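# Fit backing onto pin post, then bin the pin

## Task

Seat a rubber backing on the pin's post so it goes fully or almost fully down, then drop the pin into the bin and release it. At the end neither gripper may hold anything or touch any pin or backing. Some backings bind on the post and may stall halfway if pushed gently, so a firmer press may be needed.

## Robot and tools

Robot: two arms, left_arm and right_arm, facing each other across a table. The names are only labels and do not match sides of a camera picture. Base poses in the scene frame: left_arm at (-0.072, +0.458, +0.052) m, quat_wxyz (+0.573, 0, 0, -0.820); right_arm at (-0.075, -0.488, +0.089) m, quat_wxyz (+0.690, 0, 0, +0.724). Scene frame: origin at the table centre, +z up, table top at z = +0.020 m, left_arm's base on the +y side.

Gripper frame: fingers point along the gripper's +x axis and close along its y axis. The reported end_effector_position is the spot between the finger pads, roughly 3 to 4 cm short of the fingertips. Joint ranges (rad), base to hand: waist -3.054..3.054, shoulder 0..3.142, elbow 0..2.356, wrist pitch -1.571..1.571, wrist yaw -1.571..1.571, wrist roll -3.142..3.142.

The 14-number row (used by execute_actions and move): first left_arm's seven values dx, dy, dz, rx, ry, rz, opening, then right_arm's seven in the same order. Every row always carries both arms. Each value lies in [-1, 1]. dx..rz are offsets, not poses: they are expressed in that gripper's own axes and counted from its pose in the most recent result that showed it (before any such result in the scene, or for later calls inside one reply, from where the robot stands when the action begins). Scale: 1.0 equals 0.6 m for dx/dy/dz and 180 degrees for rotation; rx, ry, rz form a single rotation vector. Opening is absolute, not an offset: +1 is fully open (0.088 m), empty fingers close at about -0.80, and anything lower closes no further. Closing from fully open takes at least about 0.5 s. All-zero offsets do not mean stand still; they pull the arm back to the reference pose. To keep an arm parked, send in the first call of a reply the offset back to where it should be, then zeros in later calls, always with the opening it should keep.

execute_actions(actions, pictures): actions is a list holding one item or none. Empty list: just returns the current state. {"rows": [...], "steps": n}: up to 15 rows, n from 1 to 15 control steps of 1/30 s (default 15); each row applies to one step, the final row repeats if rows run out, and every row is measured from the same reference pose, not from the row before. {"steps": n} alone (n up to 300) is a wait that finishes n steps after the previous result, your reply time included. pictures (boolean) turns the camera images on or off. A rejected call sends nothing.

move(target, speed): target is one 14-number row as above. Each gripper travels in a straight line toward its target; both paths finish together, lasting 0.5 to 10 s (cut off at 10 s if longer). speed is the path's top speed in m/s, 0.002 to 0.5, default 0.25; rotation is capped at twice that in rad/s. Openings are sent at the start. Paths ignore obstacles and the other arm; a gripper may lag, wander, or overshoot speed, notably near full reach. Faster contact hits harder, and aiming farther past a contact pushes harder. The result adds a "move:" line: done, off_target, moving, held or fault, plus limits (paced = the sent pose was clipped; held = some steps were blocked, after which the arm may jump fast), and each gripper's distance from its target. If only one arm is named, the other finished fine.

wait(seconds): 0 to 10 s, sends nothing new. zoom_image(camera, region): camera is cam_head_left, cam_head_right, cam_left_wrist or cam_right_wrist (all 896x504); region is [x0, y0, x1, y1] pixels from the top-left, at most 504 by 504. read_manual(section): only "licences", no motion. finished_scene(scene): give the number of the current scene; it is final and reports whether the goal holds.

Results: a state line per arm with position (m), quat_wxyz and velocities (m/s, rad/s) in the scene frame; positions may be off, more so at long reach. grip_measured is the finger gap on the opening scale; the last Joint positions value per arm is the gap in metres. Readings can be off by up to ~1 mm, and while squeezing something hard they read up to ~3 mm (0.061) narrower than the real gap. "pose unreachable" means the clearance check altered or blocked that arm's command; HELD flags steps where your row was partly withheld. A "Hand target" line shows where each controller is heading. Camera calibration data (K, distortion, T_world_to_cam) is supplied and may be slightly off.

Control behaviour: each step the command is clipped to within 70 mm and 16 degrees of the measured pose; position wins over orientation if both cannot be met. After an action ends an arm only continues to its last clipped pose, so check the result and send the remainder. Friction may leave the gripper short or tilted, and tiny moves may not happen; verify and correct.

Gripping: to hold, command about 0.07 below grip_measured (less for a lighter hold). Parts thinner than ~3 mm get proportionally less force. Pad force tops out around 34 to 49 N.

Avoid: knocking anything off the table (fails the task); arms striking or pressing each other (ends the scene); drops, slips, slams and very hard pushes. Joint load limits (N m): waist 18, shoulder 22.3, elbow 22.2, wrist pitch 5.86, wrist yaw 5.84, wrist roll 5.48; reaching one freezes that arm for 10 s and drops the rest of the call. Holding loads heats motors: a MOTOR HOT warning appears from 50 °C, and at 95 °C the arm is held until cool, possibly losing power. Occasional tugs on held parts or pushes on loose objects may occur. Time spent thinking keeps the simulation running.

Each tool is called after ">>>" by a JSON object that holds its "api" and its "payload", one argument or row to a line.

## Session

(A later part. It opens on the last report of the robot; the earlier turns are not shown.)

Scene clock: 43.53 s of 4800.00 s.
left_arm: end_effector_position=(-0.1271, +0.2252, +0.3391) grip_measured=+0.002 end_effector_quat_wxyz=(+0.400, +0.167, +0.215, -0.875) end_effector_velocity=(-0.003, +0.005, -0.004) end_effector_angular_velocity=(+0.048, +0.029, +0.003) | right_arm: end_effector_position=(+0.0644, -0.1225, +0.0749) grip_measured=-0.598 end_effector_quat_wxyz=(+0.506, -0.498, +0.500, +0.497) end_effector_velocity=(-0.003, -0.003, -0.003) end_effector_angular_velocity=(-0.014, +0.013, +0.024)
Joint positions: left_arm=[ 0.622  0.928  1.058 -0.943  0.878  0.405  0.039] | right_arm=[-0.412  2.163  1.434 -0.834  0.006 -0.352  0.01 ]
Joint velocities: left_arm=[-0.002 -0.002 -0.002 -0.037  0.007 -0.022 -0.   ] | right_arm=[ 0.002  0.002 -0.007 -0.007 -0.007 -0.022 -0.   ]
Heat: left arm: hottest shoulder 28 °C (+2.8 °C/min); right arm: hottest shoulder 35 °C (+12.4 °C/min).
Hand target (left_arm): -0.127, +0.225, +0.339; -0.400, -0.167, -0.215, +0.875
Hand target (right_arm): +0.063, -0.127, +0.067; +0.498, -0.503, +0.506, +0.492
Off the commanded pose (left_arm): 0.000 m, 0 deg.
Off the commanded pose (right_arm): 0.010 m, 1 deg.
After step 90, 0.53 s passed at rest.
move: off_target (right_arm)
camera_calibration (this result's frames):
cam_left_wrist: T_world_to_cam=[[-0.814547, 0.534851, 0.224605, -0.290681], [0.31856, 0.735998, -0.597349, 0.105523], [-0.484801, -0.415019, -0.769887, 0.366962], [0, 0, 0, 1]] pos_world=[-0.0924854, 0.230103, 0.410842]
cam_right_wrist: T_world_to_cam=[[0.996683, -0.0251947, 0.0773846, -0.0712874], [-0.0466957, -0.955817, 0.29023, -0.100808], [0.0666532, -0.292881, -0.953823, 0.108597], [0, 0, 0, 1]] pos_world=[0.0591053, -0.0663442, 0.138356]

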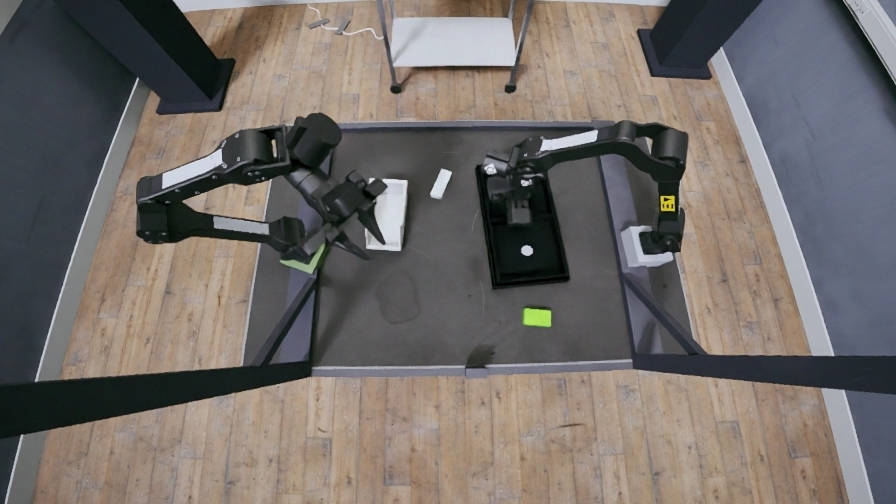

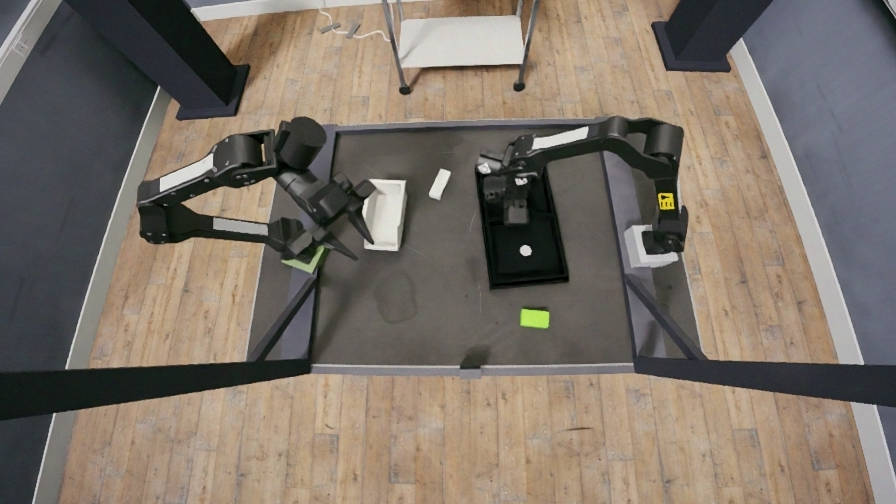

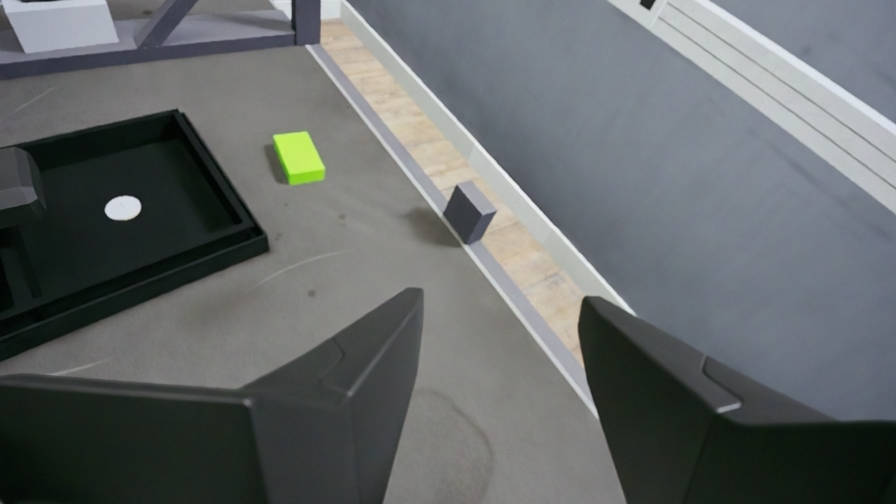

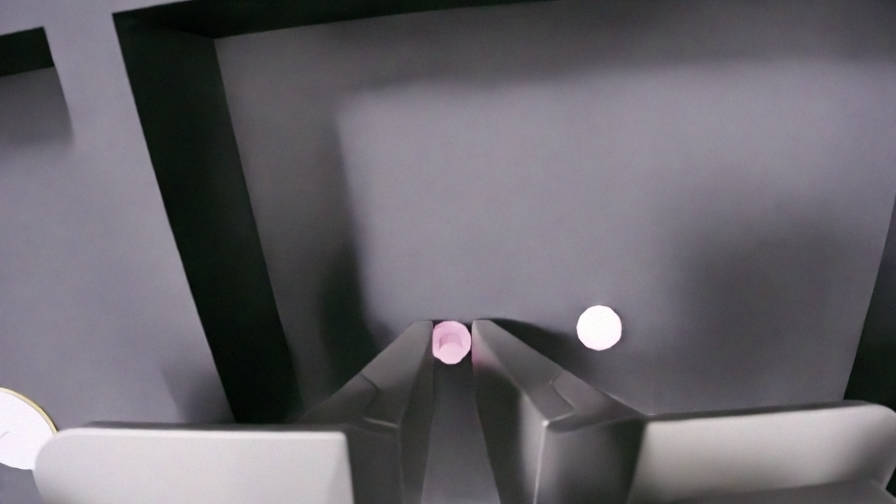

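Centered. Down 3 mm more.

>>> {"api": "move", "payload": {
  "target": [0,0,0,0,0,0,0,0.019,0.002,-0.009,0,0.006,0,-0.63],
  "speed": 0.01
}}

>>> {"api": "zoom_image", "payload": {
  "camera": "cam_right_wrist",
  "region": [350,250,550,400]
}}

Scene clock: 47.40 s of 4800.00 s.
left_arm: end_effector_position=(-0.1271, +0.2252, +0.3391) grip_measured=+0.002 end_effector_quat_wxyz=(+0.400, +0.167, +0.215, -0.875) end_effector_velocity=(+0.001, +0.002, -0.001) end_effector_angular_velocity=(+0.008, +0.000, +0.011) | right_arm: end_effector_position=(+0.0646, -0.1225, +0.0723) grip_measured=-0.628 end_effector_quat_wxyz=(+0.508, -0.498, +0.497, +0.497) end_effector_velocity=(+0.000, -0.006, +0.000) end_effector_angular_velocity=(-0.023, +0.001, +0.005)
Joint positions: left_arm=[ 0.622  0.928  1.058 -0.943  0.878  0.405  0.039] | right_arm=[-0.412  2.163  1.422 -0.816  0.007 -0.352  0.008]
Joint velocities: left_arm=[ 0.002 -0.007 -0.002 -0.007 -0.007 -0.007 -0.   ] | right_arm=[-0.002 -0.002 -0.002 -0.022  0.007 -0.007 -0.   ]
Heat: left arm: hottest shoulder 28 °C (+2.5 °C/min); right arm: hottest shoulder 35 °C (+11.4 °C/min).
Hand target (left_arm): -0.127, +0.225, +0.339; -0.400, -0.167, -0.215, +0.875
Hand target (right_arm): +0.063, -0.128, +0.064; +0.501, -0.503, +0.504, +0.492
Off the commanded pose (left_arm): 0.000 m, 0 deg.
Off the commanded pose (right_arm): 0.010 m, 1 deg.
move: off_target (right_arm)
camera_calibration (this result's frames):
cam_left_wrist: T_world_to_cam=[[-0.814547, 0.534851, 0.224605, -0.290681], [0.31856, 0.735998, -0.597349, 0.105523], [-0.484801, -0.415019, -0.769887, 0.366962], [0, 0, 0, 1]] pos_world=[-0.0924854, 0.230103, 0.410842]
cam_right_wrist: T_world_to_cam=[[0.996387, -0.0256473, 0.0809595, -0.0715951], [-0.0477824, -0.957404, 0.284772, -0.0998518], [0.0702073, -0.287612, -0.95517, 0.106584], [0, 0, 0, 1]] pos_world=[0.0590824, -0.06678, 0.136037]

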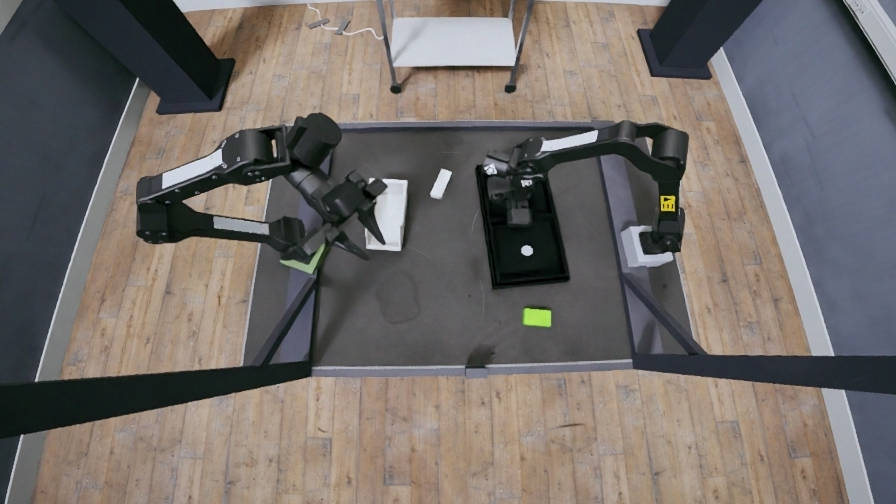

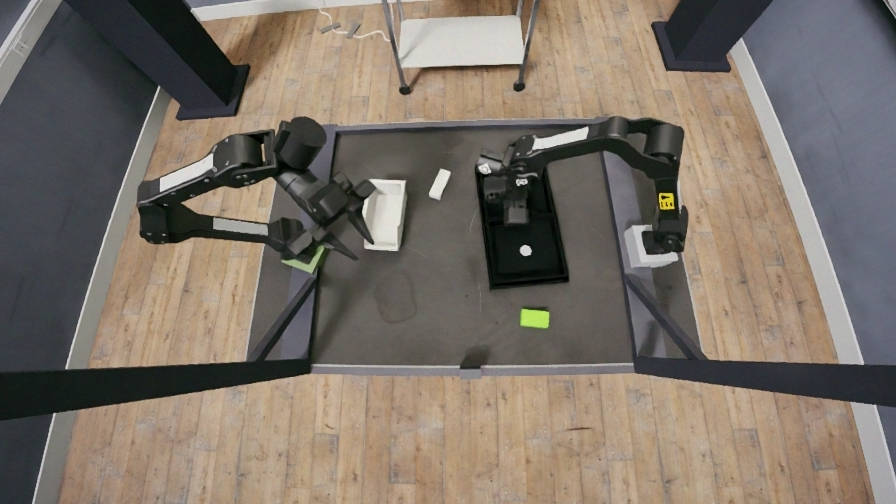

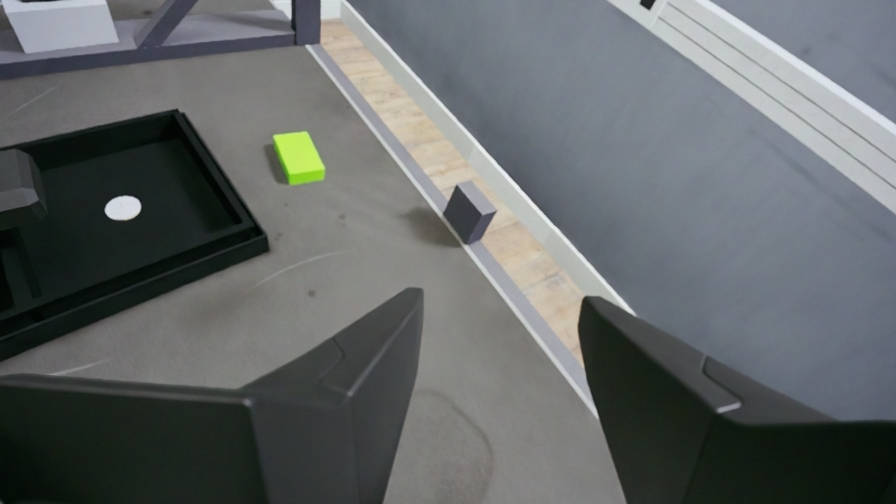

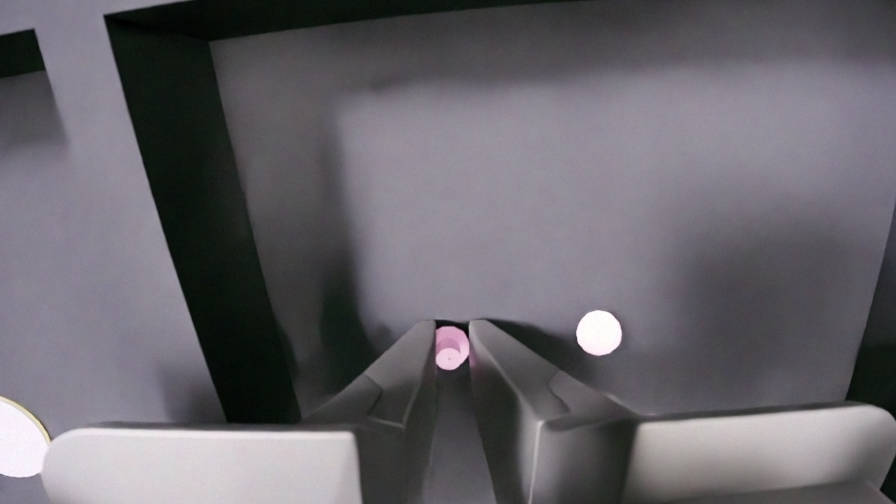

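Region (350, 250, 550, 400) of cam_right_wrist's 896x504 image, scaled by 2.520, with more detail than that image has; it fills the top 378 rows of this view, and the rest is white.

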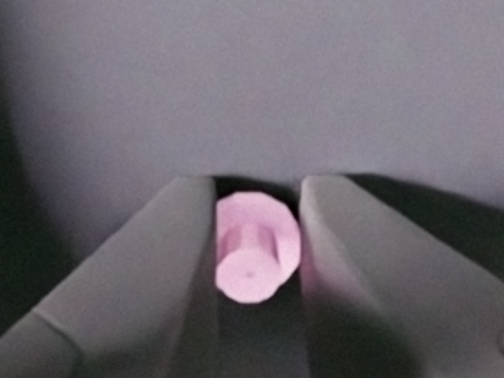

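>>> {"api": "move", "payload": {
  "target": [0,0,0,0,0,0,0,0.014,0.002,-0.008,0,0.006,0,-0.78],
  "speed": 0.01
}}

>>> {"api": "move", "payload": {
  "target": [0,0,0,0,0,0,0,-0.11,0,0,0,0.006,0,-0.78],
  "speed": 0.08
}}

>>> {"api": "move", "payload": {
  "target": [0,0,0,0,0,0,0,0,0.2,-0.045,0,0,0,-0.78],
  "speed": 0.15
}}

Scene clock: 54.33 s of 4800.00 s.
left_arm: end_effector_position=(-0.1271, +0.2252, +0.3391) grip_measured=+0.002 end_effector_quat_wxyz=(+0.400, +0.167, +0.215, -0.875) end_effector_velocity=(+0.001, +0.001, -0.002) end_effector_angular_velocity=(+0.022, +0.011, +0.018) | right_arm: end_effector_position=(+0.0639, -0.1227, +0.0718) grip_measured=-0.755 end_effector_quat_wxyz=(+0.507, -0.498, +0.497, +0.497) end_effector_velocity=(-0.002, -0.007, -0.001) end_effector_angular_velocity=(-0.028, +0.003, -0.005)
Joint positions: left_arm=[ 0.622  0.928  1.058 -0.943  0.878  0.405  0.039] | right_arm=[-0.41   2.163  1.42  -0.814  0.007 -0.352  0.002]
Joint velocities: left_arm=[ 0.002 -0.002 -0.002 -0.007 -0.007 -0.022 -0.   ] | right_arm=[ 0.002 -0.002 -0.007 -0.022  0.007  0.007  0.   ]
Heat: left arm: hottest elbow 28 °C (+2.2 °C/min); right arm: hottest shoulder 36 °C (+11.0 °C/min).
Hand target (left_arm): -0.127, +0.225, +0.339; -0.400, -0.167, -0.215, +0.875
Hand target (right_arm): +0.063, -0.127, +0.064; +0.503, -0.502, +0.502, +0.492
Off the commanded pose (left_arm): 0.000 m, 0 deg.
Off the commanded pose (right_arm): 0.009 m, 1 deg.
After step 90, 2.73 s passed at rest.
move: off_target (right_arm)
camera_calibration (this result's frames):
cam_left_wrist: T_world_to_cam=[[-0.814547, 0.534851, 0.224605, -0.290681], [0.31856, 0.735998, -0.597349, 0.105523], [-0.484801, -0.415019, -0.769887, 0.366962], [0, 0, 0, 1]] pos_world=[-0.0924854, 0.230103, 0.410842]
cam_right_wrist: T_world_to_cam=[[0.996436, -0.024098, 0.0808337, -0.0706779], [-0.046283, -0.957374, 0.28512, -0.0999768], [0.0705173, -0.287845, -0.955077, 0.106056], [0, 0, 0, 1]] pos_world=[0.05832, -0.0668905, 0.135511]

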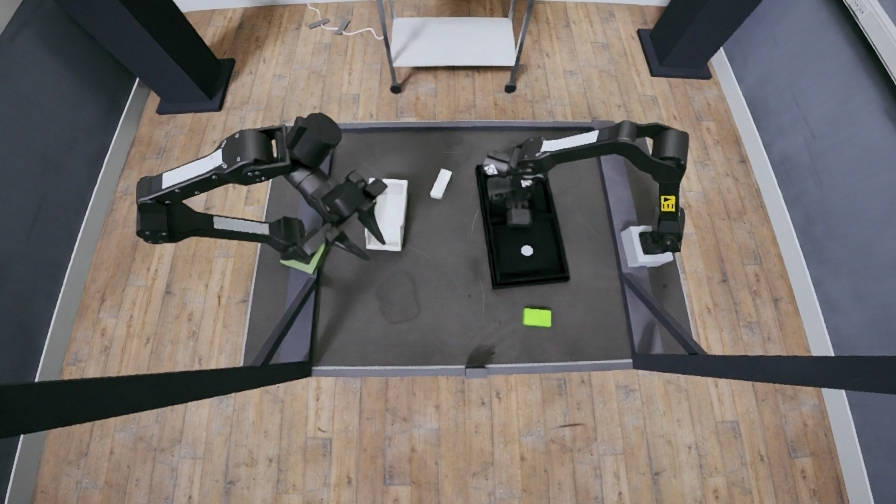

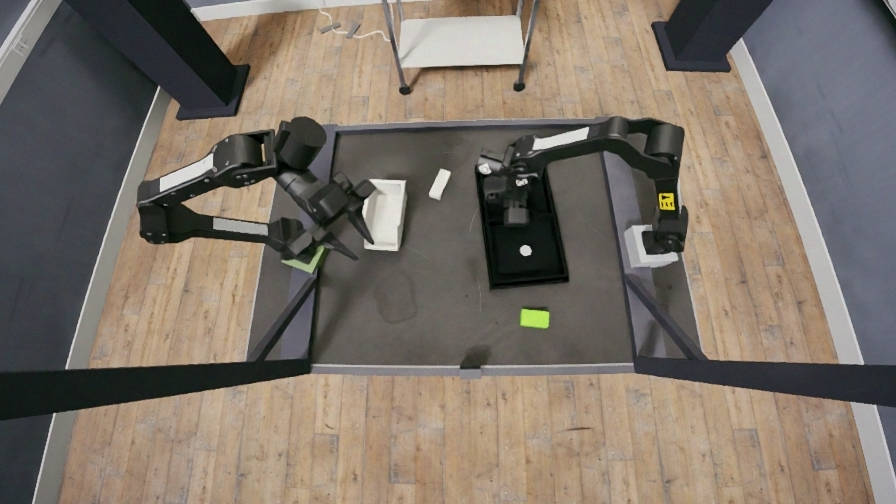

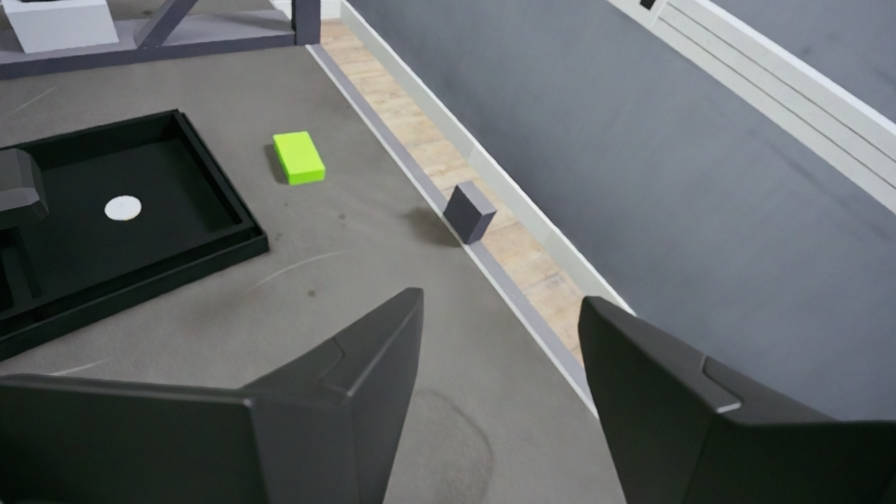

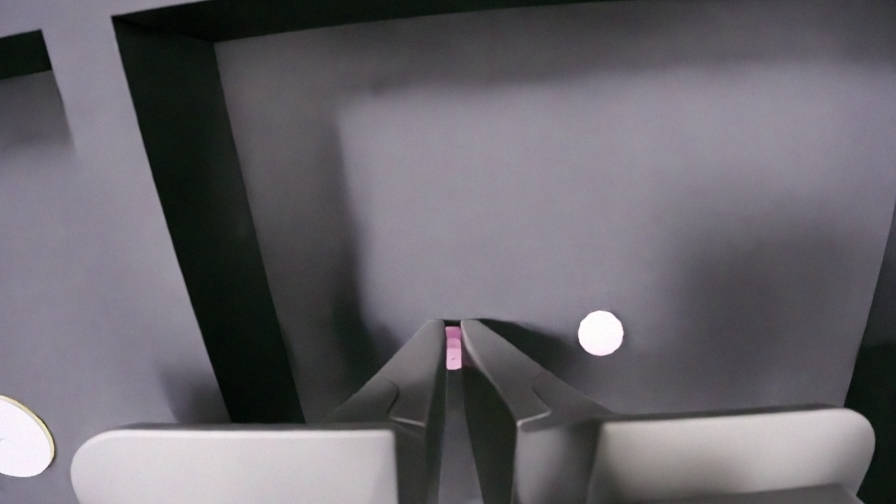

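Scene clock: 55.57 s of 4800.00 s.
left_arm: end_effector_position=(-0.1271, +0.2252, +0.3391) grip_measured=+0.002 end_effector_quat_wxyz=(+0.400, +0.167, +0.215, -0.875) end_effector_velocity=(+0.002, -0.001, -0.001) end_effector_angular_velocity=(+0.011, -0.004, +0.023) | right_arm: end_effector_position=(+0.0629, -0.1259, +0.1321) grip_measured=-0.755 end_effector_quat_wxyz=(+0.498, -0.504, +0.507, +0.491) end_effector_velocity=(+0.000, +0.001, +0.003) end_effector_angular_velocity=(+0.005, +0.006, +0.005)
Joint positions: left_arm=[ 0.622  0.928  1.058 -0.943  0.878  0.405  0.039] | right_arm=[-0.409  2.087  1.556 -1.06   0.011 -0.351  0.002]
Joint velocities: left_arm=[-0.002 -0.002 -0.002  0.007 -0.022 -0.022 -0.   ] | right_arm=[-0.002 -0.002  0.007 -0.007 -0.007 -0.007  0.   ]
Heat: left arm: hottest elbow 28 °C (+2.2 °C/min); right arm: hottest shoulder 36 °C (+10.8 °C/min).
Hand target (left_arm): -0.127, +0.225, +0.339; -0.400, -0.167, -0.215, +0.875
Hand target (right_arm): +0.063, -0.124, +0.138; +0.503, -0.503, +0.502, +0.493
Off the commanded pose (left_arm): 0.000 m, 0 deg.
Off the commanded pose (right_arm): 0.006 m, 1 deg.
move: done
camera_calibration (this result's frames):
cam_left_wrist: T_world_to_cam=[[-0.814547, 0.534851, 0.224605, -0.290681], [0.31856, 0.735998, -0.597349, 0.105523], [-0.484801, -0.415019, -0.769887, 0.366962], [0, 0, 0, 1]] pos_world=[-0.0924854, 0.230103, 0.410842]
cam_right_wrist: T_world_to_cam=[[0.997052, -0.0220617, 0.0734825, -0.0734465], [-0.0442062, -0.947996, 0.315197, -0.123257], [0.0627074, -0.317516, -0.946177, 0.158338], [0, 0, 0, 1]] pos_world=[0.0578524, -0.0681926, 0.194063]

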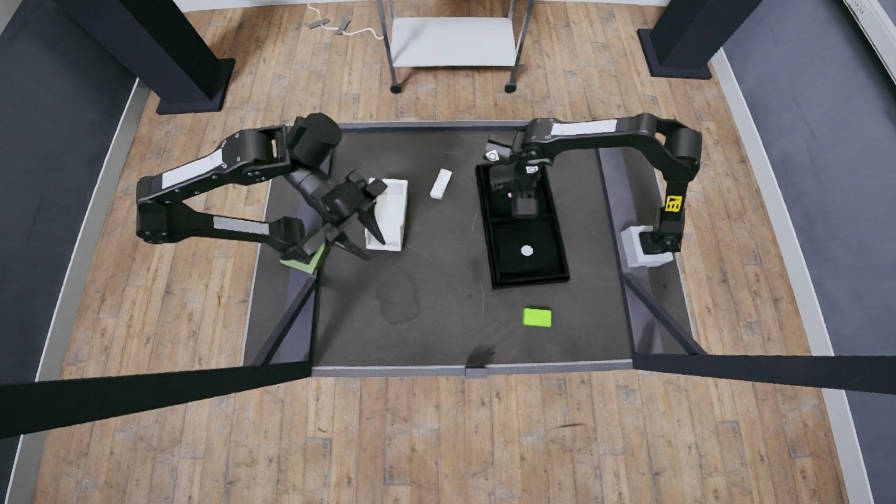

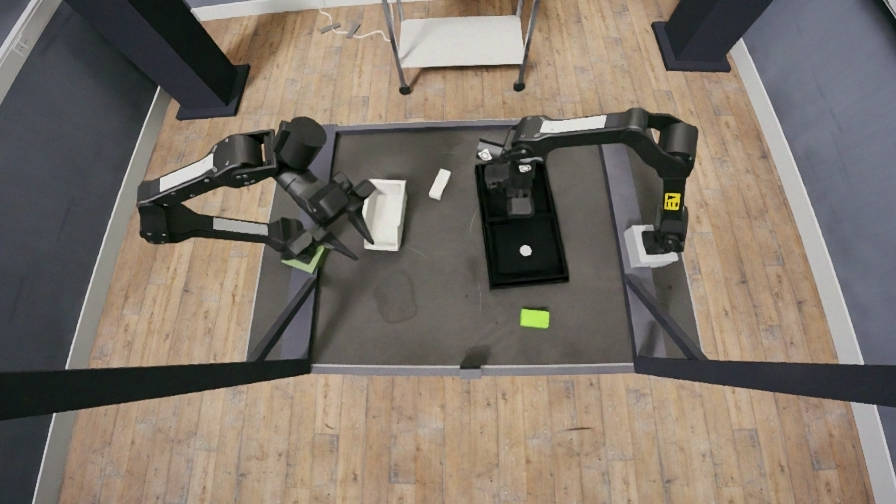

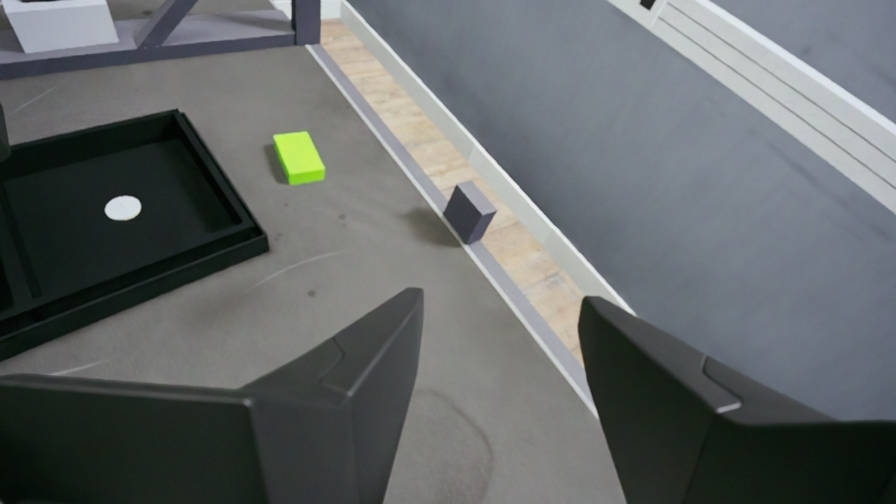

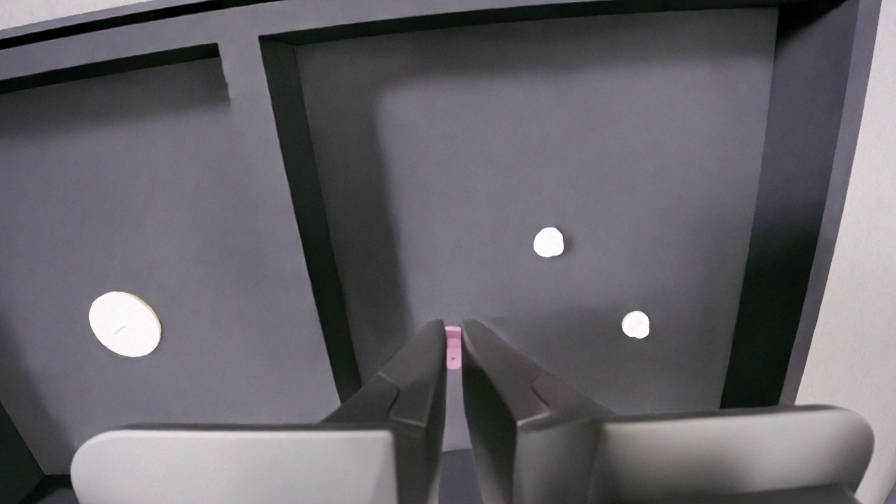

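Scene clock: 56.83 s of 4800.00 s.
left_arm: end_effector_position=(-0.1271, +0.2252, +0.3391) grip_measured=+0.002 end_effector_quat_wxyz=(+0.400, +0.167, +0.215, -0.875) end_effector_velocity=(+0.002, -0.001, -0.004) end_effector_angular_velocity=(+0.021, -0.007, +0.016) | right_arm: end_effector_position=(-0.0556, -0.1490, +0.1309) grip_measured=-0.755 end_effector_quat_wxyz=(+0.497, -0.504, +0.508, +0.491) end_effector_velocity=(-0.002, -0.006, +0.002) end_effector_angular_velocity=(-0.017, -0.007, -0.014)
Joint positions: left_arm=[ 0.622  0.928  1.058 -0.943  0.878  0.405  0.039] | right_arm=[-0.105  1.919  1.307 -0.982  0.004 -0.047  0.002]
Joint velocities: left_arm=[-0.002  0.002 -0.002 -0.007 -0.022 -0.007  0.   ] | right_arm=[ 0.007 -0.012 -0.007 -0.022  0.007  0.022 -0.   ]
Heat: left arm: hottest elbow 28 °C (+2.1 °C/min); right arm: hottest shoulder 36 °C (+10.6 °C/min).
Hand target (left_arm): -0.127, +0.225, +0.339; -0.400, -0.167, -0.215, +0.875
Hand target (right_arm): -0.057, -0.151, +0.132; +0.498, -0.504, +0.507, +0.492
Off the commanded pose (left_arm): 0.000 m, 0 deg.
Off the commanded pose (right_arm): 0.004 m, 0 deg.
move: done
camera_calibration (this result's frames):
cam_left_wrist: T_world_to_cam=[[-0.814547, 0.534851, 0.224605, -0.290681], [0.31856, 0.735998, -0.597349, 0.105523], [-0.484801, -0.415019, -0.769887, 0.366962], [0, 0, 0, 1]] pos_world=[-0.0924854, 0.230103, 0.410842]
cam_right_wrist: T_world_to_cam=[[0.997113, -0.0219147, 0.0727072, 0.044453], [-0.0440048, -0.947058, 0.318032, -0.150255], [0.0618883, -0.320313, -0.945288, 0.156789], [0, 0, 0, 1]] pos_world=[-0.0606399, -0.0911044, 0.192765]

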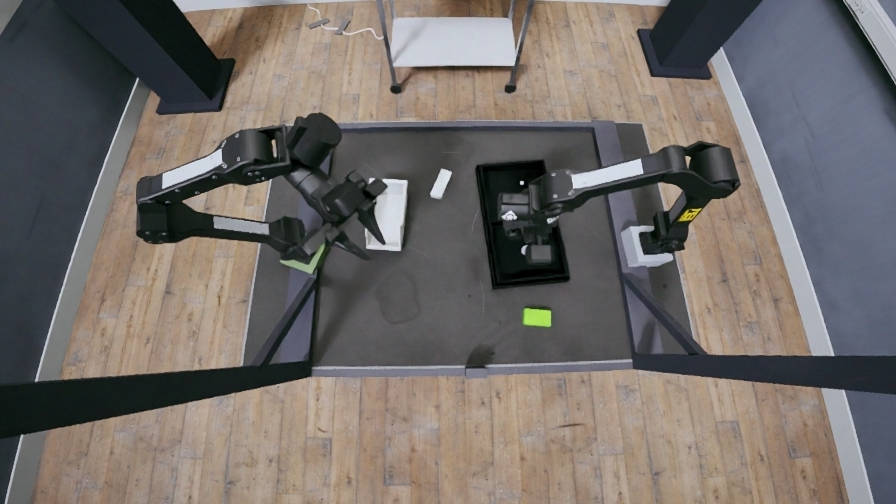

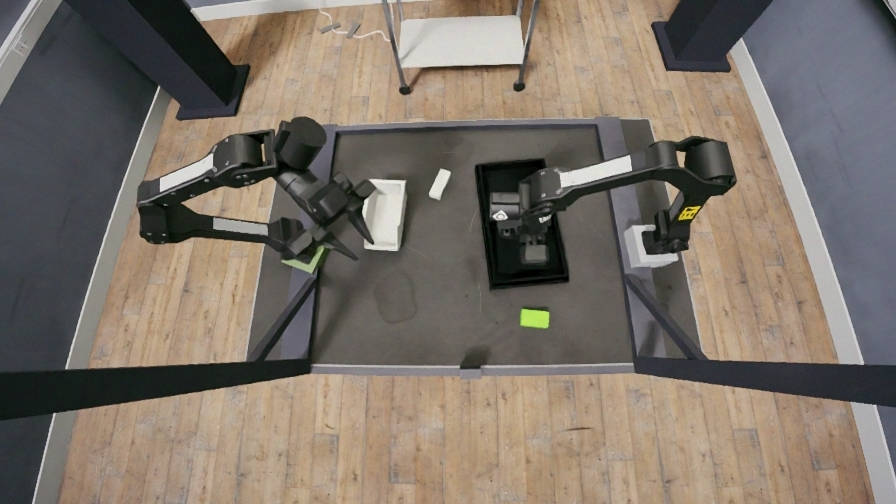

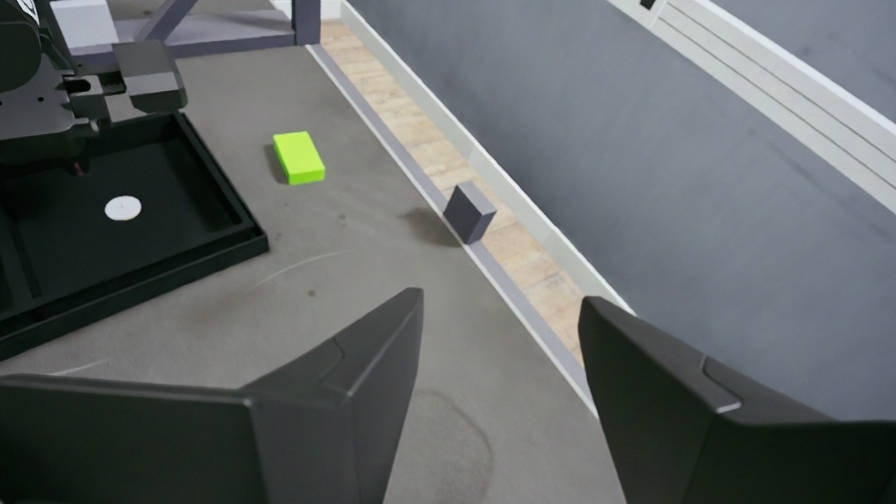

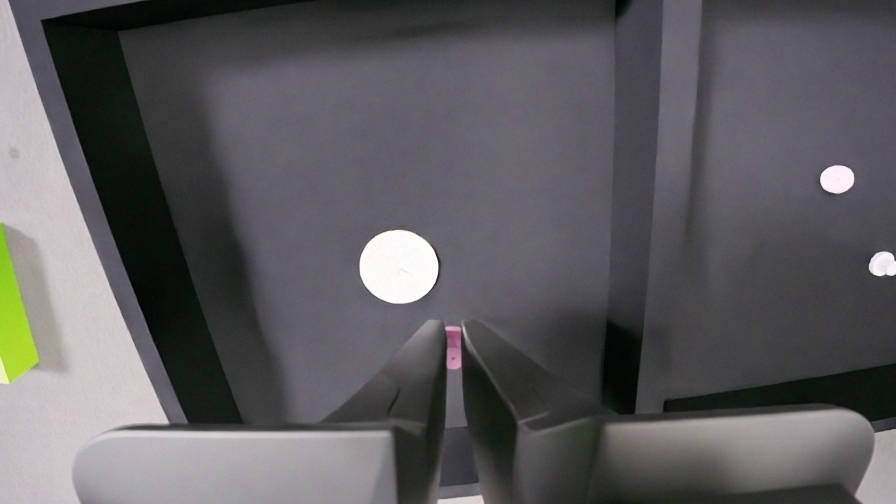

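>>> {"api": "move", "payload": {
  "target": [0,0,0,0,0,0,0,0.066,0.028,-0.006,0,0,0,-0.78],
  "speed": 0.05
}}

>>> {"api": "zoom_image", "payload": {
  "camera": "cam_right_wrist",
  "region": [350,230,550,380]
}}

Scene clock: 65.33 s of 4800.00 s.
left_arm: end_effector_position=(-0.1271, +0.2252, +0.3391) grip_measured=+0.002 end_effector_quat_wxyz=(+0.400, +0.167, +0.215, -0.875) end_effector_velocity=(+0.003, +0.000, -0.003) end_effector_angular_velocity=(+0.014, -0.020, +0.026) | right_arm: end_effector_position=(-0.0710, -0.1491, +0.0985) grip_measured=-0.755 end_effector_quat_wxyz=(+0.502, -0.499, +0.502, +0.496) end_effector_velocity=(-0.000, +0.001, +0.000) end_effector_angular_velocity=(+0.007, +0.007, -0.010)
Joint positions: left_arm=[ 0.622  0.928  1.058 -0.943  0.878  0.405  0.039] | right_arm=[-0.06   1.953  1.213 -0.834  0.004 -0.002  0.002]
Joint velocities: left_arm=[-0.002 -0.007 -0.002 -0.007 -0.037 -0.007  0.   ] | right_arm=[-0.002 -0.002 -0.002  0.007 -0.007  0.007 -0.   ]
Heat: left arm: hottest elbow 29 °C (+1.0 °C/min); right arm: hottest shoulder 38 °C (+11.1 °C/min).
Hand target (left_arm): -0.127, +0.225, +0.339; -0.400, -0.167, -0.215, +0.875
Hand target (right_arm): -0.072, -0.153, +0.092; +0.497, -0.504, +0.508, +0.491
Off the commanded pose (left_arm): 0.000 m, 0 deg.
Off the commanded pose (right_arm): 0.008 m, 1 deg.
After step 90, 4.30 s passed at rest.
move: done
camera_calibration (this result's frames):
cam_left_wrist: T_world_to_cam=[[-0.814547, 0.534851, 0.224605, -0.290681], [0.31856, 0.735998, -0.597349, 0.105523], [-0.484801, -0.415019, -0.769887, 0.366962], [0, 0, 0, 1]] pos_world=[-0.0924854, 0.230103, 0.410842]
cam_right_wrist: T_world_to_cam=[[0.997014, -0.0234572, 0.0735688, 0.0618647], [-0.0444168, -0.953563, 0.297902, -0.139741], [0.0631645, -0.30028, -0.951757, 0.130736], [0, 0, 0, 1]] pos_world=[-0.0761447, -0.0925428, 0.161506]

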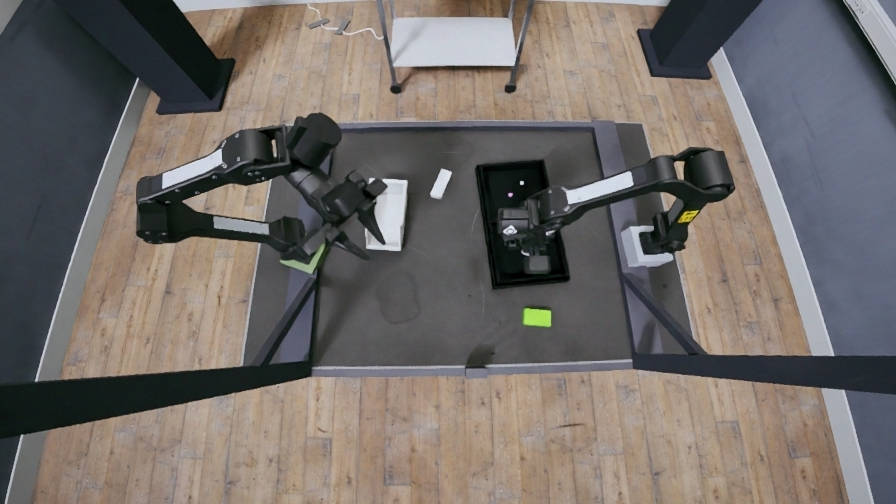

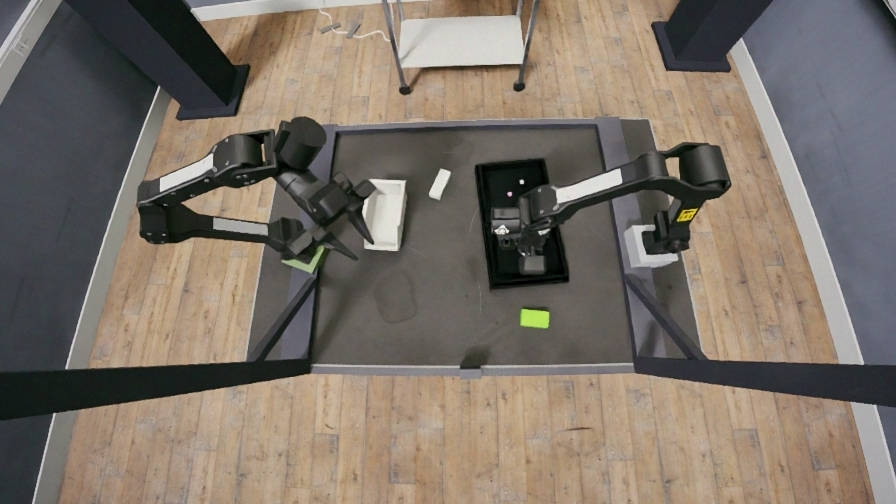

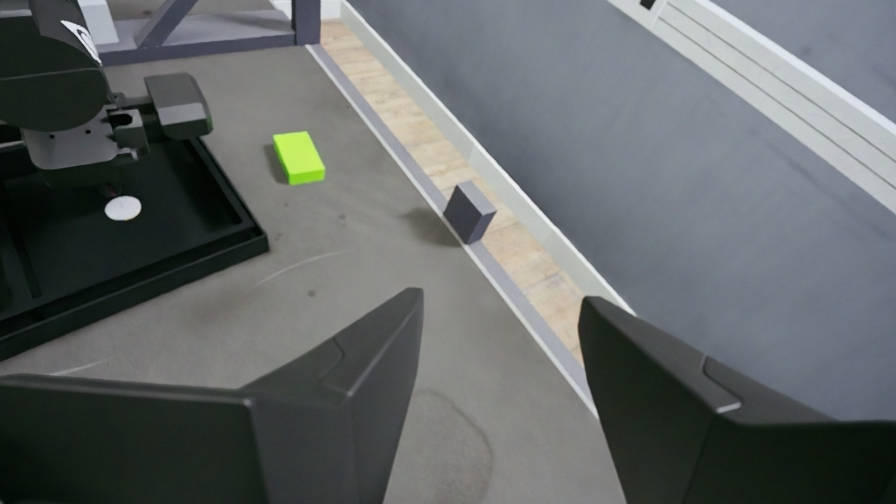

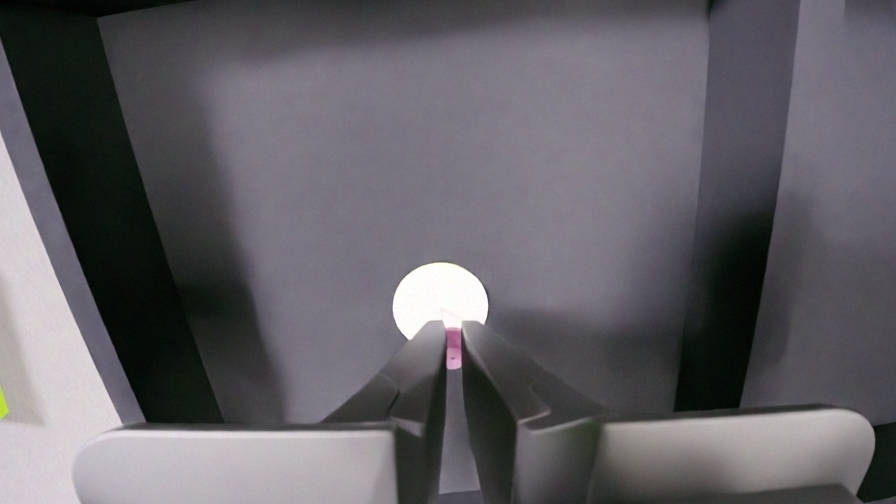

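Region (350, 230, 550, 380) of cam_right_wrist's 896x504 image, scaled by 2.520, with more detail than that image has; it fills the top 378 rows of this view, and the rest is white.

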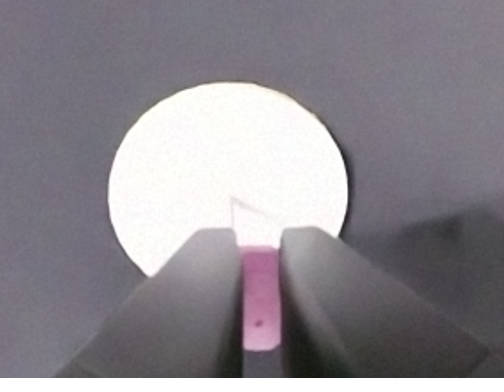

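>>> {"api": "move", "payload": {
  "target": [0,0,0,0,0,0,0,0.032,0.003,-0.0085,0,0.006,0,-0.78],
  "speed": 0.015
}}

>>> {"api": "zoom_image", "payload": {
  "camera": "cam_right_wrist",
  "region": [350,230,550,380]
}}

Scene clock: 72.90 s of 4800.00 s.
left_arm: end_effector_position=(-0.1271, +0.2252, +0.3391) grip_measured=+0.002 end_effector_quat_wxyz=(+0.400, +0.167, +0.215, -0.875) end_effector_velocity=(-0.002, +0.002, -0.002) end_effector_angular_velocity=(+0.006, +0.004, -0.011) | right_arm: end_effector_position=(-0.0718, -0.1501, +0.0859) grip_measured=-0.755 end_effector_quat_wxyz=(+0.503, -0.499, +0.502, +0.496) end_effector_velocity=(-0.003, -0.003, +0.001) end_effector_angular_velocity=(-0.007, +0.022, +0.005)
Joint positions: left_arm=[ 0.622  0.928  1.058 -0.943  0.878  0.405  0.039] | right_arm=[-0.058  1.973  1.184 -0.784  0.004  0.001  0.002]
Joint velocities: left_arm=[-0.002 -0.002 -0.007 -0.007  0.007  0.007 -0.   ] | right_arm=[-0.002 -0.007 -0.007 -0.007 -0.022 -0.007 -0.   ]
Heat: left arm: hottest elbow 29 °C (+0.0 °C/min); right arm: hottest shoulder 37 °C (+9.0 °C/min).
Hand target (left_arm): -0.127, +0.225, +0.339; -0.400, -0.167, -0.215, +0.875
Hand target (right_arm): -0.073, -0.154, +0.079; +0.498, -0.504, +0.507, +0.491
Off the commanded pose (left_arm): 0.000 m, 0 deg.
Off the commanded pose (right_arm): 0.008 m, 1 deg.
After step 90, 3.00 s passed at rest.
move: done
camera_calibration (this result's frames):
cam_left_wrist: T_world_to_cam=[[-0.814547, 0.534851, 0.224605, -0.290681], [0.31856, 0.735998, -0.597349, 0.105523], [-0.484801, -0.415019, -0.769887, 0.366962], [0, 0, 0, 1]] pos_world=[-0.0924854, 0.230103, 0.410842]
cam_right_wrist: T_world_to_cam=[[0.997004, -0.0239505, 0.0735546, 0.0634767], [-0.0447873, -0.954002, 0.296436, -0.136889], [0.0630714, -0.298842, -0.952216, 0.118779], [0, 0, 0, 1]] pos_world=[-0.076909, -0.0935762, 0.149013]

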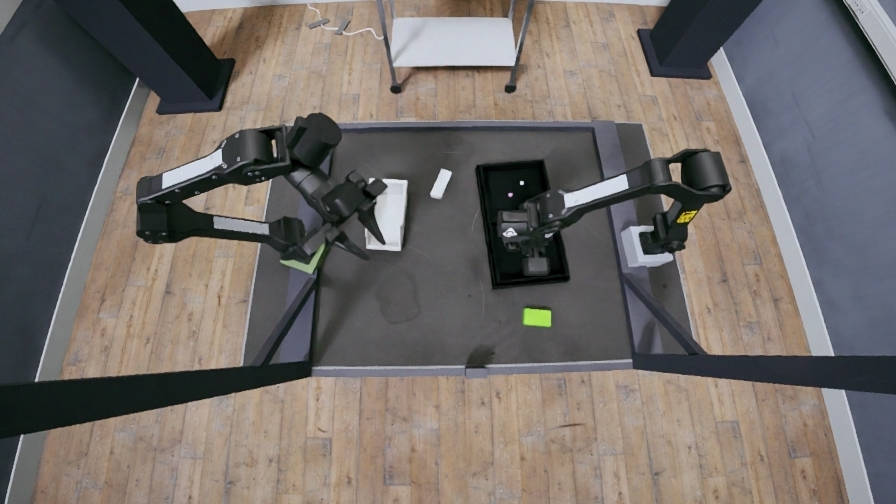

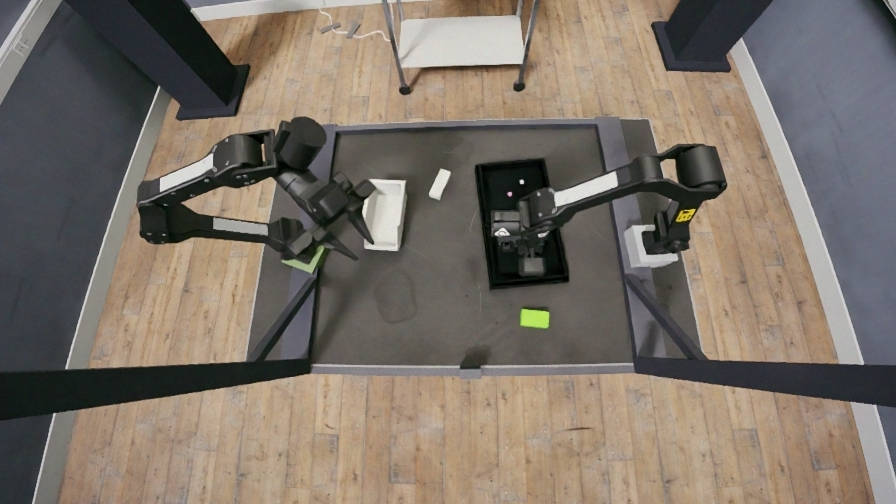

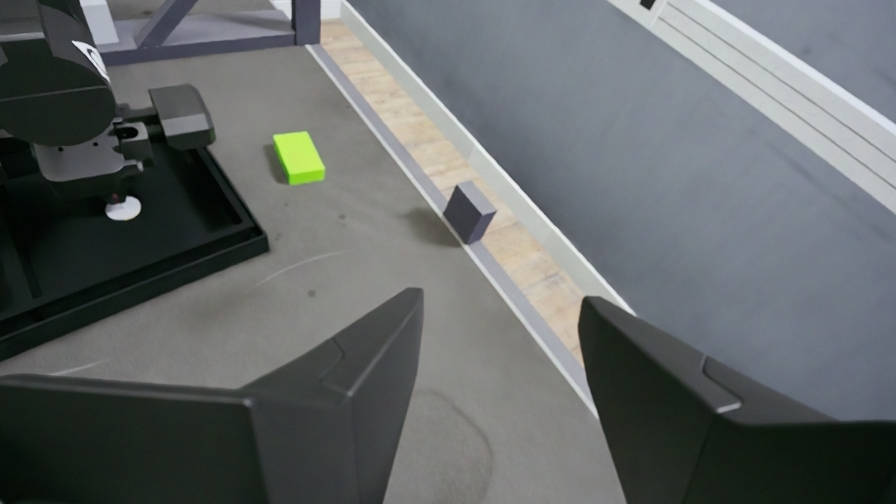

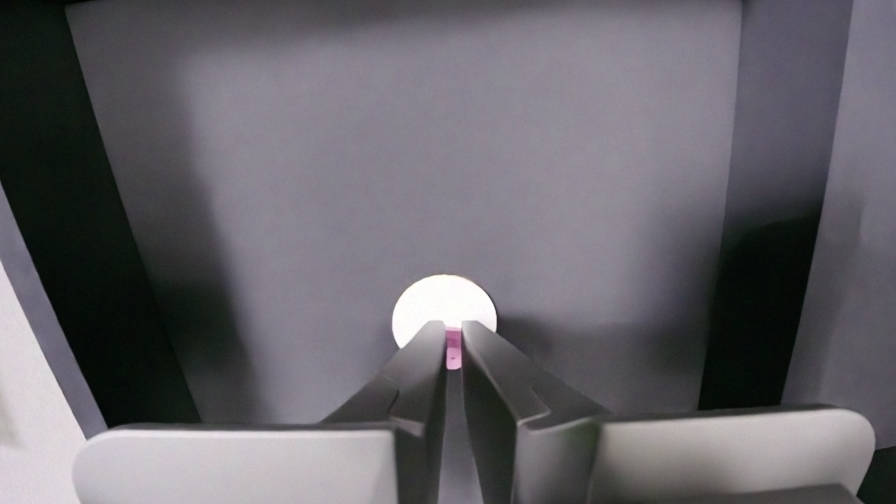

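Region (350, 230, 550, 380) of cam_right_wrist's 896x504 image, scaled by 2.520, with more detail than that image has; it fills the top 378 rows of this view, and the rest is white.

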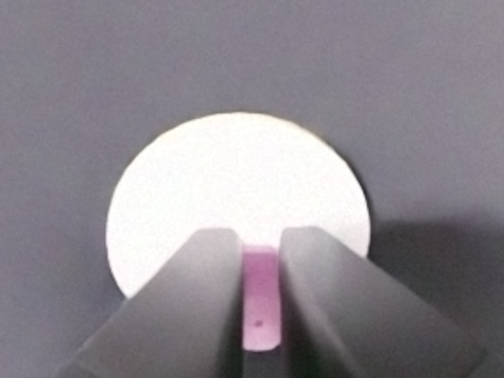

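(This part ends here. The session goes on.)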